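# Free extra length of the tight lead from its clamp

## Task

Five leads are present and one of them is under tension; it cannot be identified by sight, so find it by touching or tugging the leads. Draw additional length of that tight lead out from behind its clamp so that, after release, at least 3 cm more of it remains out than before. The clamp only opens while the handle with the same letter as that lead's port is held raised. Raising any other handle breaks its seal, so lift none but the matching one. If any plug comes out, even briefly, the task fails. The extra length must stay out on its own, not just because the robot is holding it. At the end, release everything and move the grippers away.

## Robot and tools

Robot: two 7-joint arms, left_arm and right_arm, each with a parallel gripper. Joint order on each arm is always waist, shoulder, upper arm roll, elbow, forearm roll, wrist pitch, wrist roll. On upper arm roll, forearm roll and wrist pitch, the sign is flipped compared with the URDF, both in commands and in results. The stated ranges use URDF signs. In URDF terms they are: waist, upper arm roll, forearm roll and wrist roll -69.115 to 69.115 rad; shoulder -2.250 to 2.250; elbow -2.580 to 2.580; wrist pitch -2.100 to 2.100. So, for example, a URDF range of -0.5 to 2.0 would read -2.0 to 0.5 in your numbers. A real limit may lie up to 0.013 rad on either side of the stated one.

Frame: one shared scene frame in metres. The origin is on the table surface midway between the arms, +z is up, +x reaches out over the table, and left_arm sits on the +y side. The names left and right do not refer to image sides. Result lines give each gripper's end_effector_position (x, y, z in m) and end_effector_quat_wxyz. The printed position may be a little off, more so when the arm is stretched far. The gripper's fingers point along its own +z and open and close along its y. The reported point lies between the pads when they are closed. Fingertips extend about 19 mm past it when closed and 6 mm when fully open. Closing pushes the tips roughly 13 mm further out, so keep that clearance above surfaces.

Row layout, used by both execute_actions and move: one flat list of 18 numbers, each in [-1, 1]. The first 9 are for left_arm: 7 joint values, then gripper position, then gripper speed. The last 9 are the same for right_arm. Always send all 18, even if only one arm moves. Joint values are scaled offsets, not poses. 1.0 equals 0.9985 rad for waist, shoulder, upper arm roll and elbow, and 0.8765 rad for forearm roll, wrist pitch and wrist roll. Gripper position is absolute: +1 is fully open (85 mm), 0 is about 41 mm, the pads touch near -0.8, and -1 closes until something blocks the fingers. Gripper speed runs from about 20 mm/s at -1, through 85 at 0, to 150 at +1. A full close squeezes with roughly 190 to 235 N per pad. To keep a gripper unchanged, repeat its last position and speed, because a 0 there is itself a command.

execute_actions(actions): a list of actions. Each action is a table of 1 to 15 rows. Each row lasts one control step of 1/30 s, and a short table repeats its last row to fill 15 steps. Joint values in every row are offsets from the angles at the beginning of that action, not from the previous row. For the first action in a call, they are offsets from the last reported joint angles. An action that asks a joint to go more than 0.013 rad beyond its range is rejected for both arms. If the first action fails this, or any action is malformed, nothing runs. An empty list just returns the state and the images.

move(target, speed, blocking): target is one 18-number row. Its joint values are offsets from the Joint positions in the most recent result showing them. The arms follow synchronized joint paths, so grippers trace curves, and nothing stops them for obstacles or the other arm. speed is in rad/s for the joint with the longest path, from 0.01 to 2, default 0.5. Paths last between 0.5 and 10 s. Faster moves hit harder, and aiming past a contact presses harder. With blocking=false you get a result after 0.5 s and must use wait or stop before sending any new motion. The extra move: line reports the ending (done, off_target, moving, held, fault), limits=held or limits=none, and the farthest-off joint for each arm.

wait(seconds): 0 to 10; the arms keep their last command. stop(): brakes a running move; the fingers keep moving. zoom_image(camera, region): camera is cam_high, cam_low, cam_left_wrist or cam_right_wrist (each 672x504). region is [x0, y0, x1, y1] in pixels from the top-left, at most 504 by 504. finished_scene(scene): ends the current scene by number and cannot be undone.

Results also show Joint positions, Joint velocities and Joint targets (rad, rad/s), one block per arm. position_measured_pct is about 50 minus 50 times the finger position, so 0 means fully open. If the fingers stop below about 90, they are holding something. At about 90 or more, the pads have closed on nothing or on something very thin. Motion is capped each step: targets stay within 0.304 rad of the measured angle for the first four joints and 0.266 for the last three. Targets are also scaled back if they would move the gripper more than 70 mm. Big moves may therefore need several actions. "joint command not followed" means a clearance check altered targets. "joint sent to its limit" means a joint was stopped at its end.

Hazards: contact torque reaching 49.1 N m (first four joints) or 30.9 N m (last three) freezes that arm for 10 s. MOTOR HOT appears from 60 °C, and at 75 °C an OVER-TEMPERATURE FAULT lets the arm sag. Avoid arm-to-arm contact, hard shoves, dropping or knocking anything off the table, yanking a plug out, and lifting any handle except the matching one. Loose items may occasionally get nudged. The robot keeps its last command while you are composing a reply.

Each tool is called after ">>>" as name([rows], argument=value, ...), one row to a line, values as JSON.

## Session

>>> execute_actions(actions=[])

Scene clock: 0.00 s.
left_arm: end_effector_position=(+0.4942, +0.3282, +0.3431) position_measured_pct=0.0 end_effector_quat_wxyz=(+0.088, +0.740, -0.649, -0.151) | right_arm: end_effector_position=(+0.5036, -0.3985, +0.2006) position_measured_pct=0.0 end_effector_quat_wxyz=(+0.002, +0.051, +0.999, +0.001)
Joint names: [waist, shoulder, upper arm roll, elbow, forearm roll, wrist pitch, wrist roll]
Joint positions: left_arm=[ 0.107  0.795  0.352  0.613 -0.098 -2.08   3.013] | right_arm=[-0.054  0.432  0.003  1.654 -0.    -1.051  1.516]
Joint velocities: left_arm=[-0.     0.     0.001 -0.001  0.001 -0.    -0.   ] | right_arm=[ 0.  0.  0. -0.  0.  0. -0.]
Motor temperatures (°C, as the motors report them): left_arm=[31 28 26 29 28 38 41] | right_arm=[28 28 25 26 35 37 31]
Joint targets: left_arm=[0.107 0.795 0.352 0.613 -0.098 -2.080 3.013] | right_arm=[-0.054 0.432 0.003 1.654 -0.000 -1.051 1.516]

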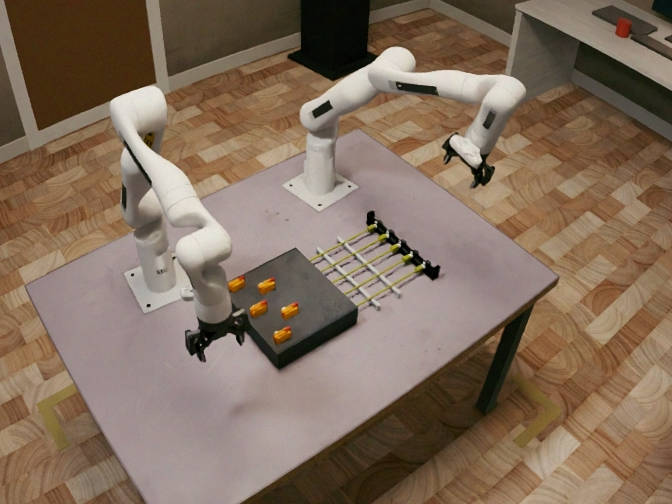

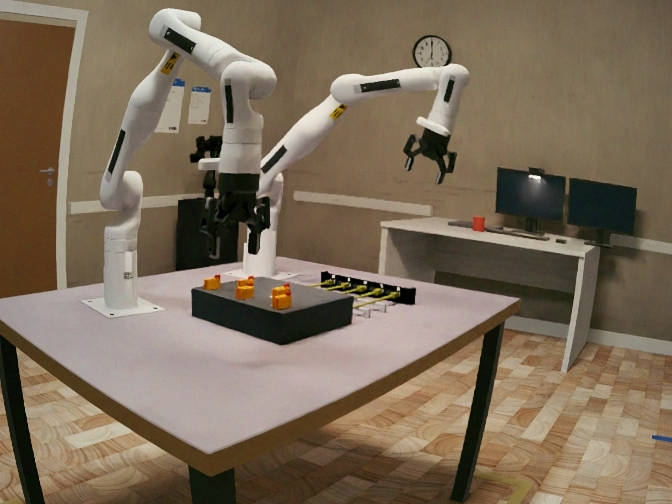

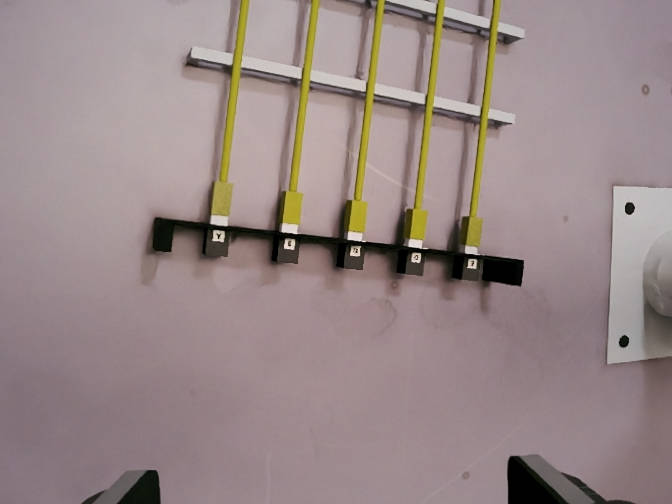

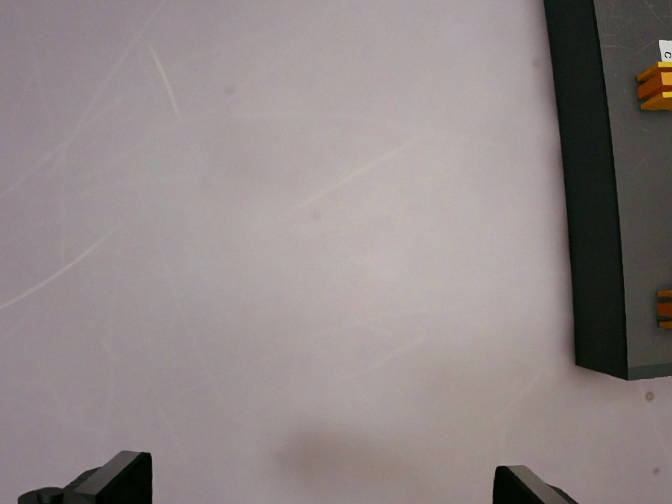

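>>> move(target=[0.142,-0.167,-0.176,0.595,0.056,0.686,0.25,-0.2,0,-0.304,-0.04,0,0.015,0,-0.02,0.6,0,0], speed=0.9)

>>> move(target=[0.142,-0.167,-0.176,0.595,0.056,0.686,0.25,-0.2,0,-0.304,0.025,0,0.015,0,0.032,0.6,0,0], speed=0.9)

Scene clock: 6.40 s.
left_arm: end_effector_position=(+0.4898, +0.2342, +0.2378) position_measured_pct=59.9 end_effector_quat_wxyz=(+0.035, +0.743, -0.664, -0.079) | right_arm: end_effector_position=(+0.4879, -0.2645, +0.2142) position_measured_pct=49.6 end_effector_quat_wxyz=(+0.006, -0.356, +0.935, -0.000)
Joint names: [waist, shoulder, upper arm roll, elbow, forearm roll, wrist pitch, wrist roll]
Joint positions: left_arm=[ 0.248  0.628  0.176  1.207 -0.049 -1.479  3.233] | right_arm=[-0.357  0.392  0.003  1.669 -0.    -1.069  2.042]
Joint velocities: left_arm=[ 0.001 -0.002 -0.001  0.002  0.001  0.     0.001] | right_arm=[-0.002 -0.    -0.    -0.001 -0.    -0.    -0.001]
Motor temperatures (°C, as the motors report them): left_arm=[31 28 26 29 28 38 41] | right_arm=[28 28 25 26 35 37 31]
Joint targets: left_arm=[0.248 0.628 0.176 1.207 -0.049 -1.479 3.233] | right_arm=[-0.358 0.392 0.003 1.669 -0.000 -1.069 2.042]
move: done; limits=none; left_arm: farthest joint: the waist, 0.001 radians from its target (0.142 radians at the start); right_arm: farthest joint: the waist, 0.000 radians from its target (0.304 radians at the start)

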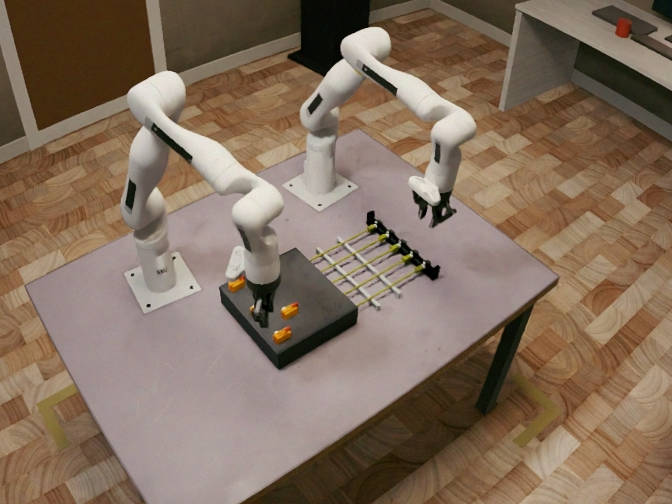

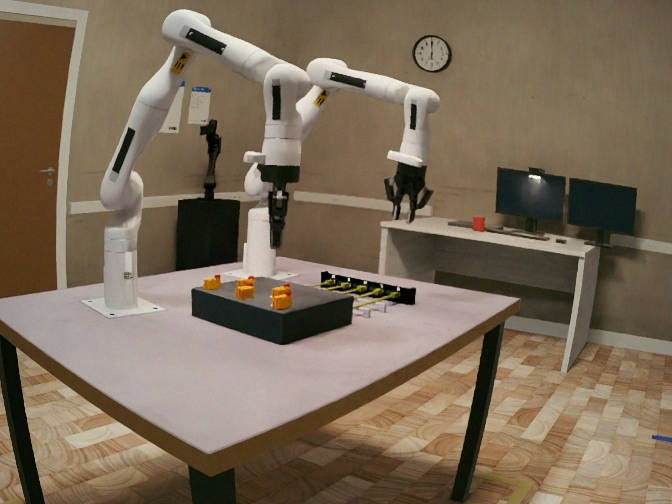

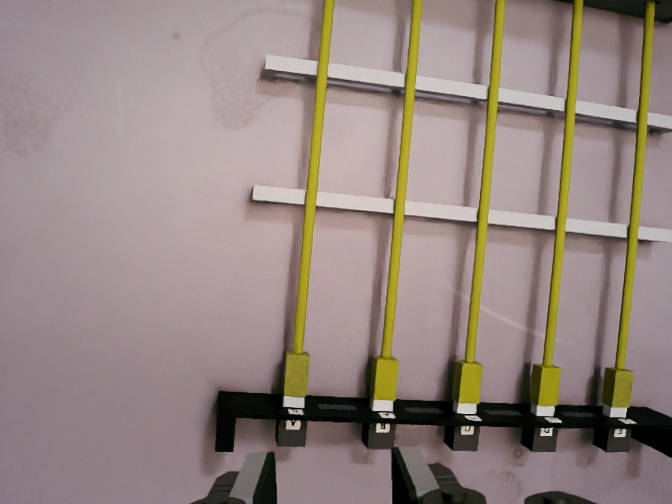

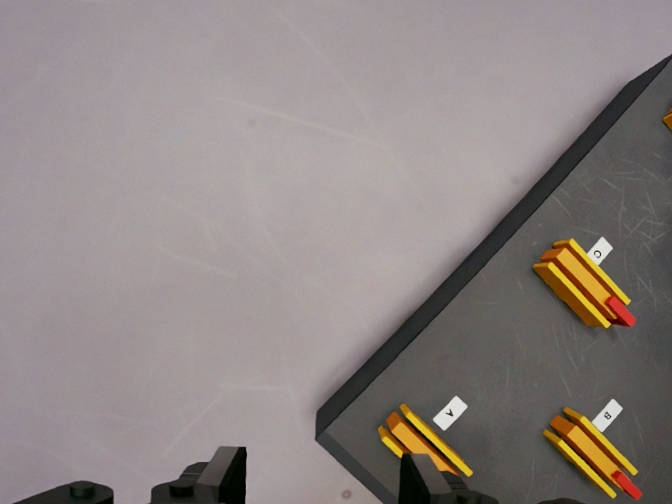

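Scene clock: 7.67 s.
left_arm: end_effector_position=(+0.3998, +0.1247, +0.1496) position_measured_pct=59.9 end_effector_quat_wxyz=(-0.000, +0.717, -0.697, +0.001) | right_arm: end_effector_position=(+0.4418, -0.1391, +0.1991) position_measured_pct=49.6 end_effector_quat_wxyz=(+0.000, +0.702, -0.712, -0.001)
Joint names: [waist, shoulder, upper arm roll, elbow, forearm roll, wrist pitch, wrist roll]
Joint positions: left_arm=[ 0.39   0.462  0.     1.801 -0.    -0.877  3.452] | right_arm=[-0.661  0.417  0.003  1.684 -0.    -1.041  2.568]
Joint velocities: left_arm=[ 0.001 -0.003  0.001  0.003  0.    -0.    -0.   ] | right_arm=[-0.002  0.    -0.    -0.    -0.    -0.    -0.   ]
Motor temperatures (°C, as the motors report them): left_arm=[31 28 26 29 28 38 41] | right_arm=[28 28 25 26 35 37 31]
Joint targets: left_arm=[0.390 0.461 0.000 1.801 -0.000 -0.877 3.452] | right_arm=[-0.661 0.417 0.003 1.684 -0.000 -1.041 2.568]
move: done; limits=none; left_arm: farthest joint: the waist, 0.000 radians from its target (0.142 radians at the start); right_arm: farthest joint: the waist, 0.000 radians from its target (0.303 radians at the start)

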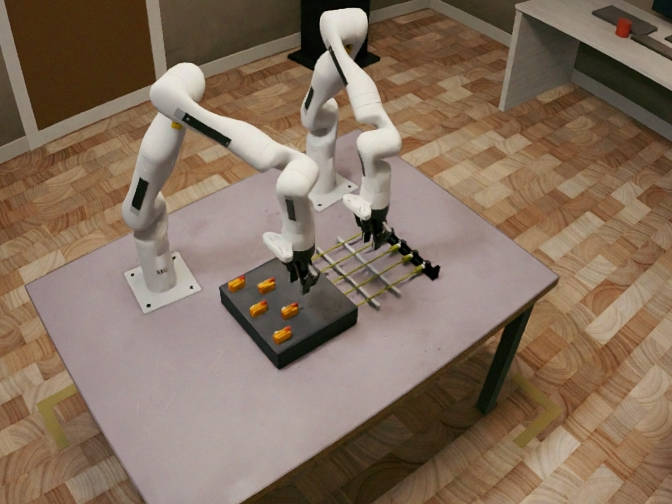

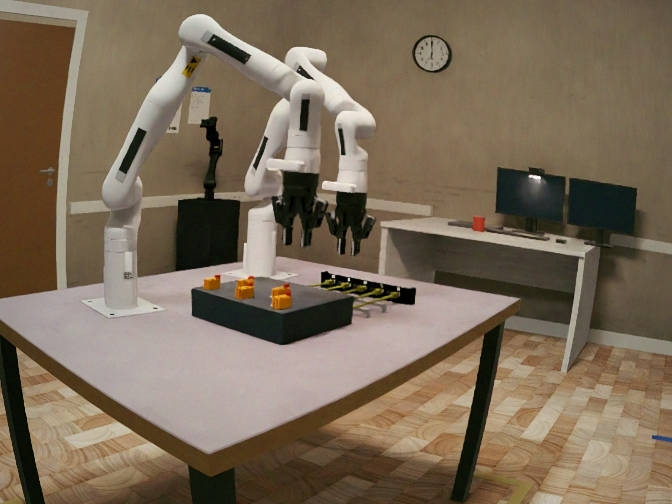

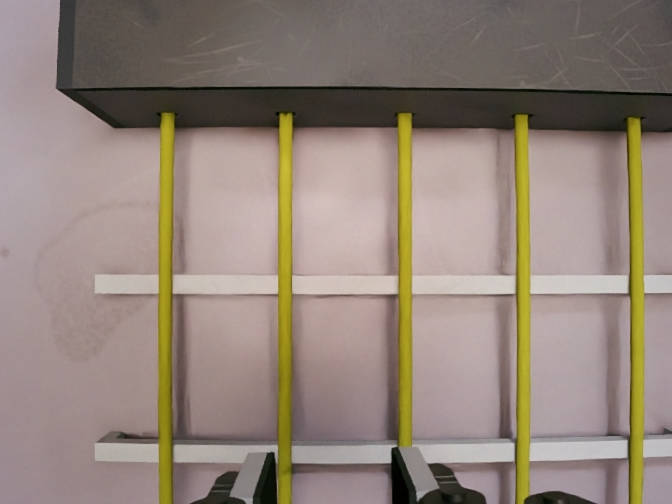

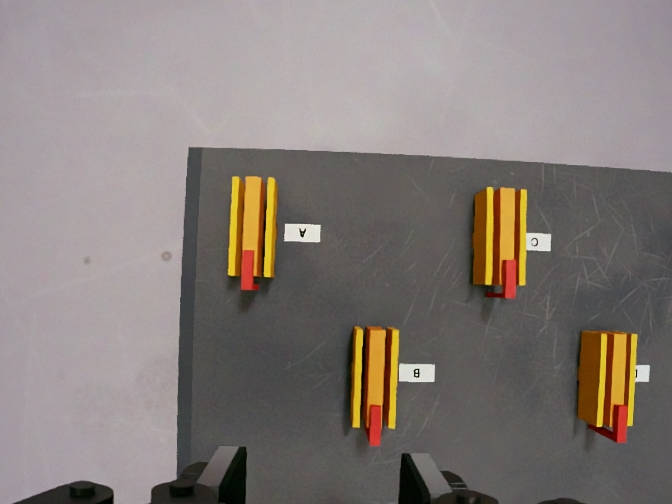

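>>> move(target=[-0.003,0.266,0,-0.19,0,0.085,-0.002,-0.2,0,0,0,0,0,0,0,0,0,0], speed=0.6)

>>> move(target=[0,0.06,0,0.021,0,0.092,0,-0.2,0,0,0,0,0,0,0,0,0,0], speed=0.25)

Scene clock: 25.33 s.
left_arm: end_effector_position=(+0.4733, +0.1051, +0.0696) position_measured_pct=59.9 end_effector_quat_wxyz=(-0.000, +0.718, -0.696, +0.000) | right_arm: end_effector_position=(+0.4418, -0.1391, +0.1991) position_measured_pct=49.6 end_effector_quat_wxyz=(+0.000, +0.702, -0.712, -0.001)
Joint names: [waist, shoulder, upper arm roll, elbow, forearm roll, wrist pitch, wrist roll]
Joint positions: left_arm=[ 0.387  0.727  0.     1.612 -0.    -0.803  3.45 ] | right_arm=[-0.661  0.417  0.003  1.684 -0.    -1.041  2.568]
Joint velocities: left_arm=[ 0.     0.004  0.001  0.001  0.002 -0.    -0.001] | right_arm=[ 0.    -0.    -0.    -0.     0.    -0.    -0.001]
Motor temperatures (°C, as the motors report them): left_arm=[31 28 26 29 28 38 41] | right_arm=[28 29 25 26 35 37 31]
Joint targets: left_arm=[0.387 0.727 0.000 1.612 -0.000 -0.803 3.450] | right_arm=[-0.661 0.417 0.003 1.684 -0.000 -1.041 2.568]
move: done; limits=none; left_arm: farthest joint: the shoulder, 0.001 radians from its target (0.266 radians at the start); right_arm: farthest joint: the waist, 0.000 radians from its target (0.000 radians at the start)

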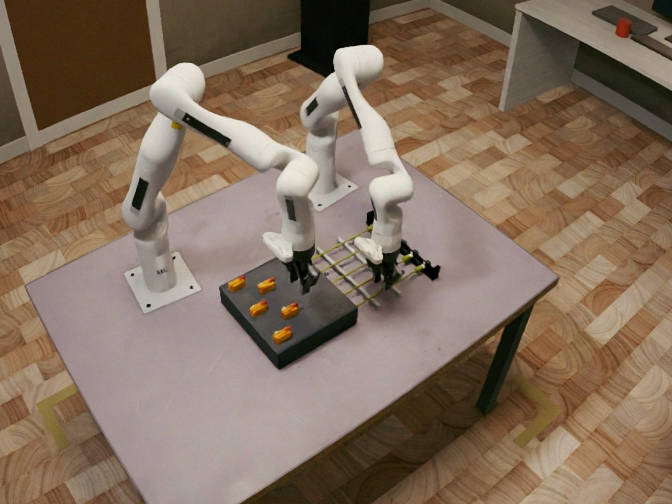

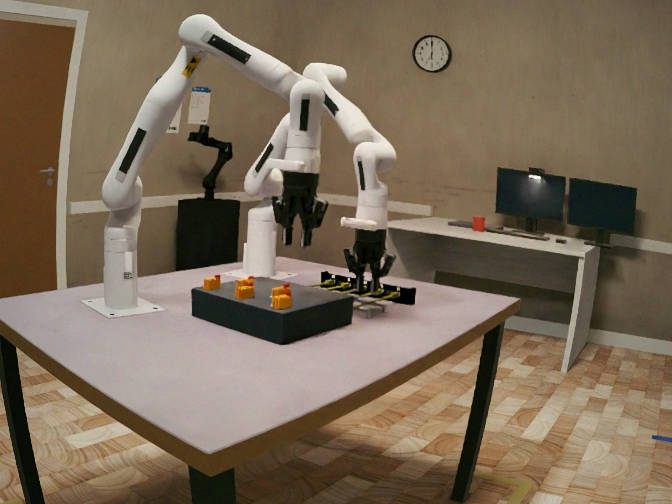

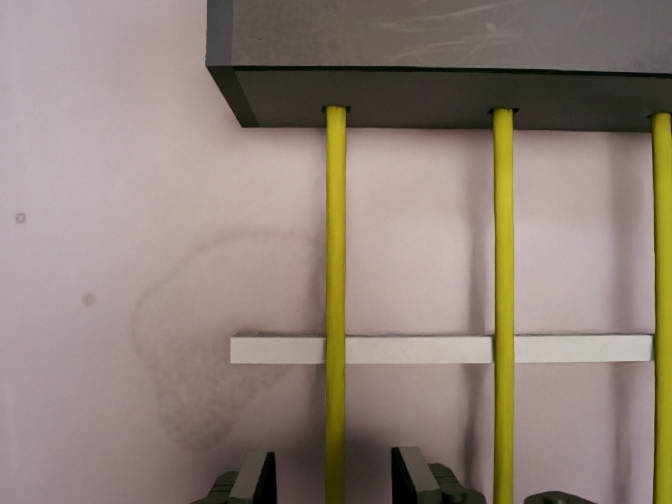

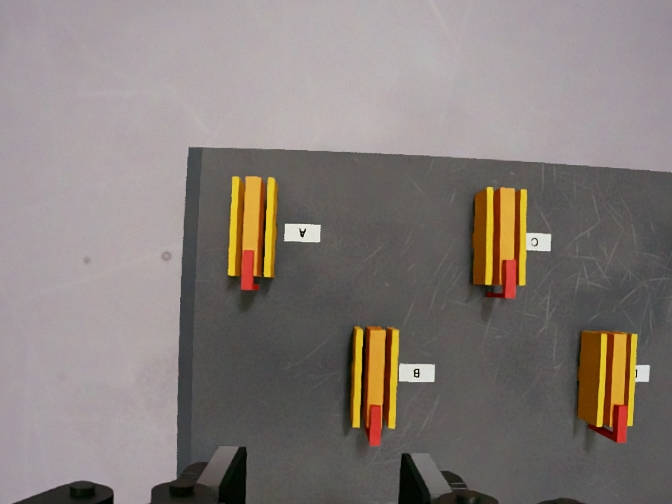

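Scene clock: 26.07 s.
left_arm: end_effector_position=(+0.4733, +0.1051, +0.0349) position_measured_pct=59.9 end_effector_quat_wxyz=(-0.000, +0.718, -0.696, +0.000) | right_arm: end_effector_position=(+0.4418, -0.1391, +0.1991) position_measured_pct=49.6 end_effector_quat_wxyz=(+0.000, +0.702, -0.712, -0.001)
Joint names: [waist, shoulder, upper arm roll, elbow, forearm roll, wrist pitch, wrist roll]
Joint positions: left_arm=[ 0.387  0.787  0.     1.633 -0.    -0.722  3.45 ] | right_arm=[-0.661  0.417  0.003  1.684 -0.    -1.041  2.568]
Joint velocities: left_arm=[ 0.     0.004  0.001  0.     0.001  0.    -0.   ] | right_arm=[ 0.     0.     0.     0.    -0.    -0.    -0.002]
Motor temperatures (°C, as the motors report them): left_arm=[31 28 26 29 28 38 41] | right_arm=[28 29 25 26 35 37 31]
Joint targets: left_arm=[0.387 0.787 0.000 1.632 -0.000 -0.722 3.450] | right_arm=[-0.661 0.417 0.003 1.684 -0.000 -1.041 2.568]
move: done; limits=none; left_arm: farthest joint: the waist, 0.000 radians from its target (0.000 radians at the start); right_arm: farthest joint: the waist, 0.000 radians from its target (0.000 radians at the start)

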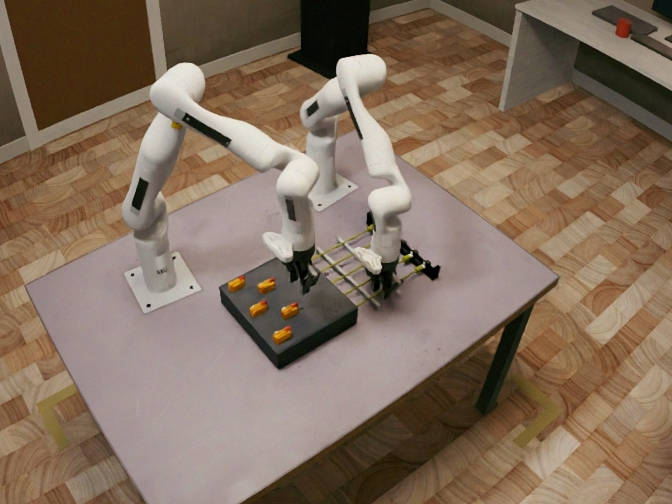

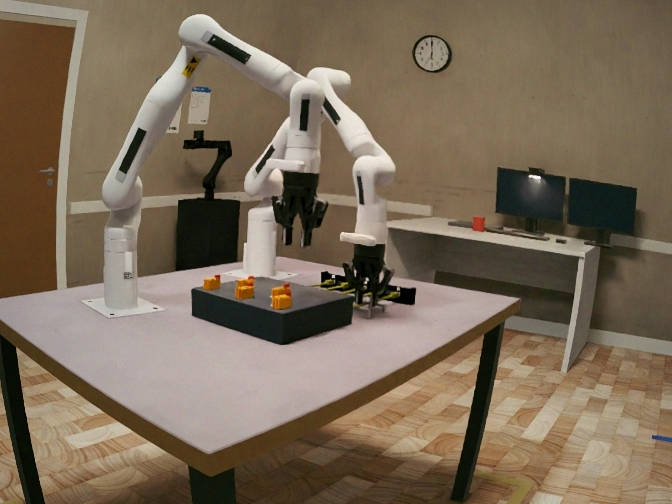

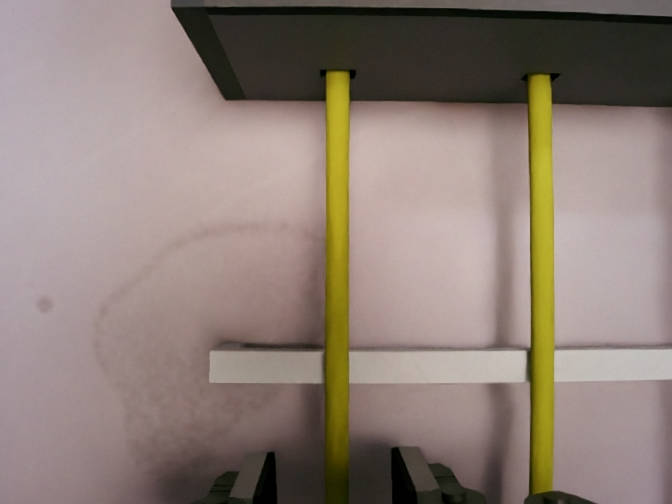

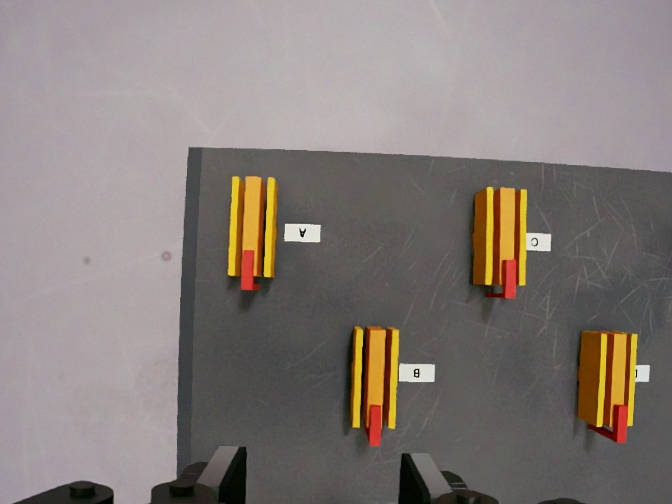

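>>> move(target=[0,0,0,0,0,0,0,-0.77,0,0,0,0,0,0,0,0,0,0])

>>> move(target=[-0.018,-0.007,0,0.016,0,0.01,-0.021,-0.77,0,0,0,0,0,0,0,0,0,0], speed=0.04)

Scene clock: 29.23 s.
left_arm: end_effector_position=(+0.4733, +0.1051, +0.0349) position_measured_pct=86.1 end_effector_quat_wxyz=(-0.000, +0.718, -0.696, +0.000) | right_arm: end_effector_position=(+0.4418, -0.1391, +0.1991) position_measured_pct=49.6 end_effector_quat_wxyz=(+0.000, +0.702, -0.712, -0.001)
Joint names: [waist, shoulder, upper arm roll, elbow, forearm roll, wrist pitch, wrist roll]
Joint positions: left_arm=[ 0.387  0.787  0.     1.633 -0.    -0.722  3.45 ] | right_arm=[-0.661  0.417  0.003  1.684 -0.    -1.041  2.568]
Joint velocities: left_arm=[-0.     0.    -0.     0.    -0.     0.001  0.   ] | right_arm=[ 0.     0.    -0.    -0.    -0.     0.    -0.001]
Motor temperatures (°C, as the motors report them): left_arm=[31 28 26 29 28 38 41] | right_arm=[28 29 25 26 35 37 31]
Joint targets: left_arm=[0.387 0.787 0.000 1.633 -0.000 -0.722 3.450] | right_arm=[-0.661 0.417 0.003 1.684 -0.000 -1.041 2.568]
move: done; limits=none; left_arm: farthest joint: the waist, 0.000 radians from its target (0.000 radians at the start); right_arm: farthest joint: the waist, 0.000 radians from its target (0.000 radians at the start)

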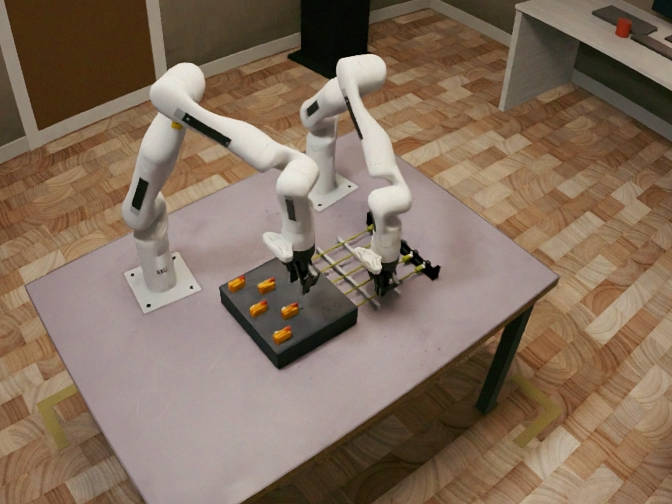

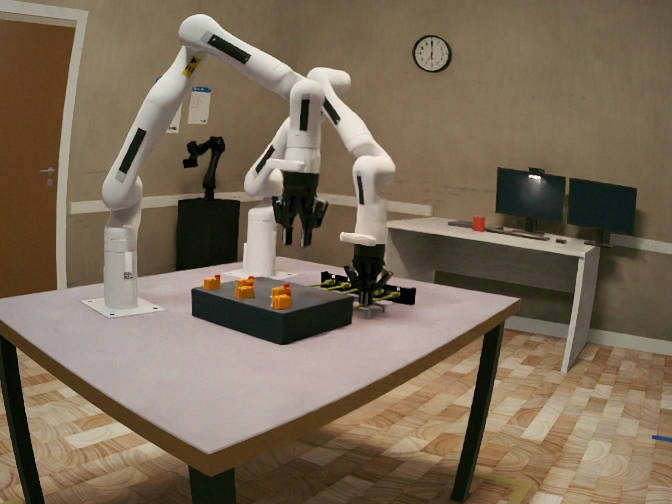

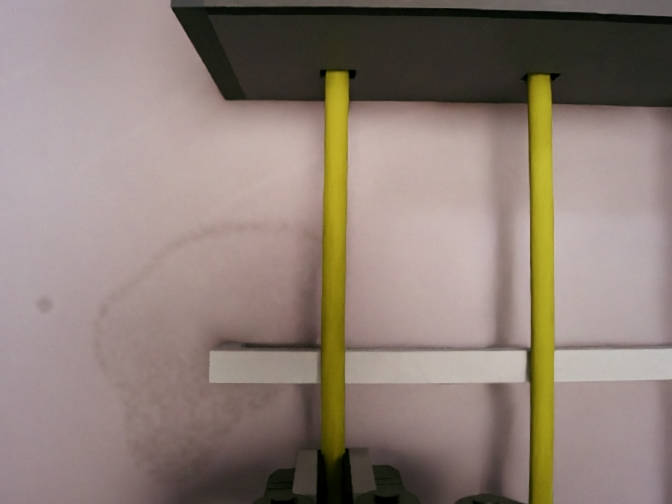

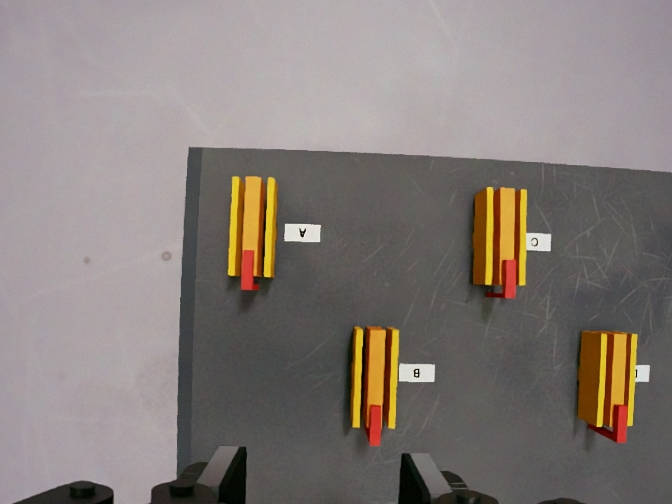

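Scene clock: 29.93 s.
left_arm: end_effector_position=(+0.4718, +0.1115, +0.0354) position_measured_pct=86.1 end_effector_quat_wxyz=(+0.001, +0.717, -0.698, +0.002) | right_arm: end_effector_position=(+0.4418, -0.1391, +0.1991) position_measured_pct=49.6 end_effector_quat_wxyz=(+0.000, +0.702, -0.712, -0.001)
Joint names: [waist, shoulder, upper arm roll, elbow, forearm roll, wrist pitch, wrist roll]
Joint positions: left_arm=[ 0.372  0.779 -0.003  1.648 -0.002 -0.713  3.432] | right_arm=[-0.661  0.417  0.003  1.684 -0.    -1.041  2.568]
Joint velocities: left_arm=[-0.001 -0.    -0.001  0.001  0.    -0.     0.   ] | right_arm=[-0.    -0.     0.     0.    -0.     0.     0.001]
Motor temperatures (°C, as the motors report them): left_arm=[31 28 26 29 28 38 41] | right_arm=[28 29 25 26 35 37 31]
Joint targets: left_arm=[0.369 0.780 0.000 1.648 -0.000 -0.714 3.432] | right_arm=[-0.661 0.417 0.003 1.684 -0.000 -1.041 2.568]
move: done; limits=none; left_arm: farthest joint: the waist, 0.003 radians from its target (0.018 radians at the start); right_arm: farthest joint: the waist, 0.000 radians from its target (0.000 radians at the start)

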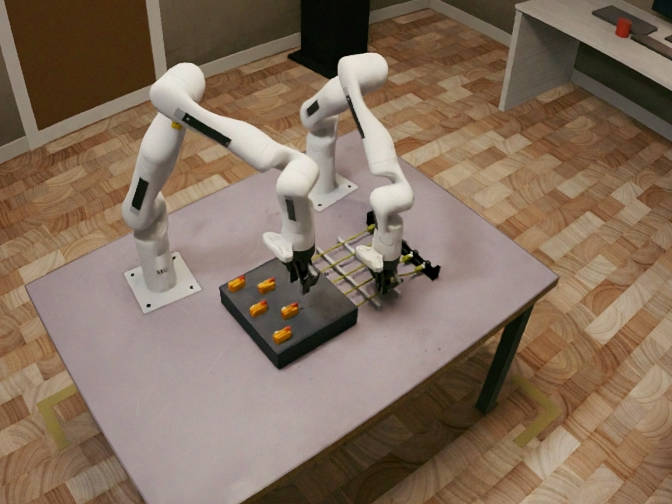

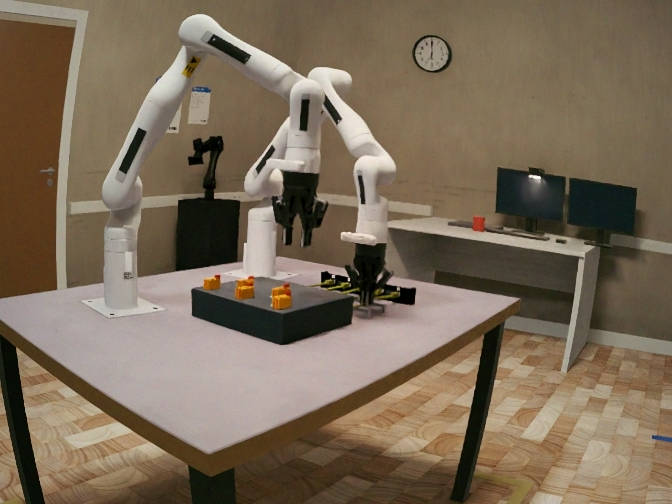

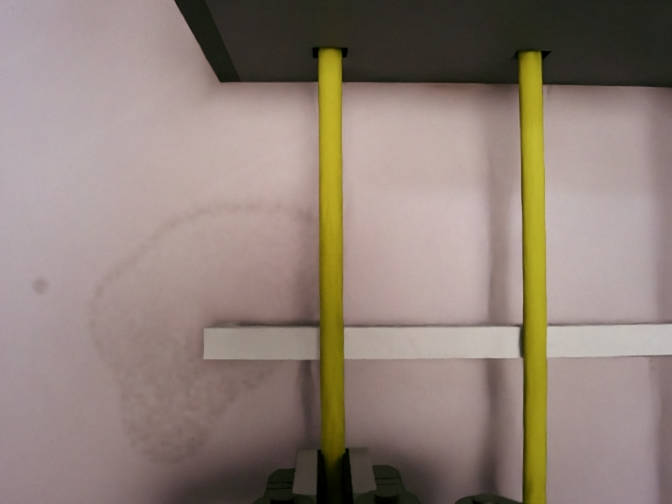

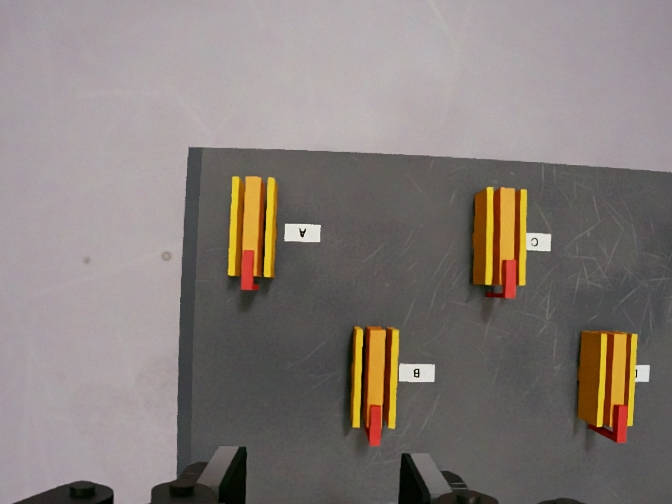

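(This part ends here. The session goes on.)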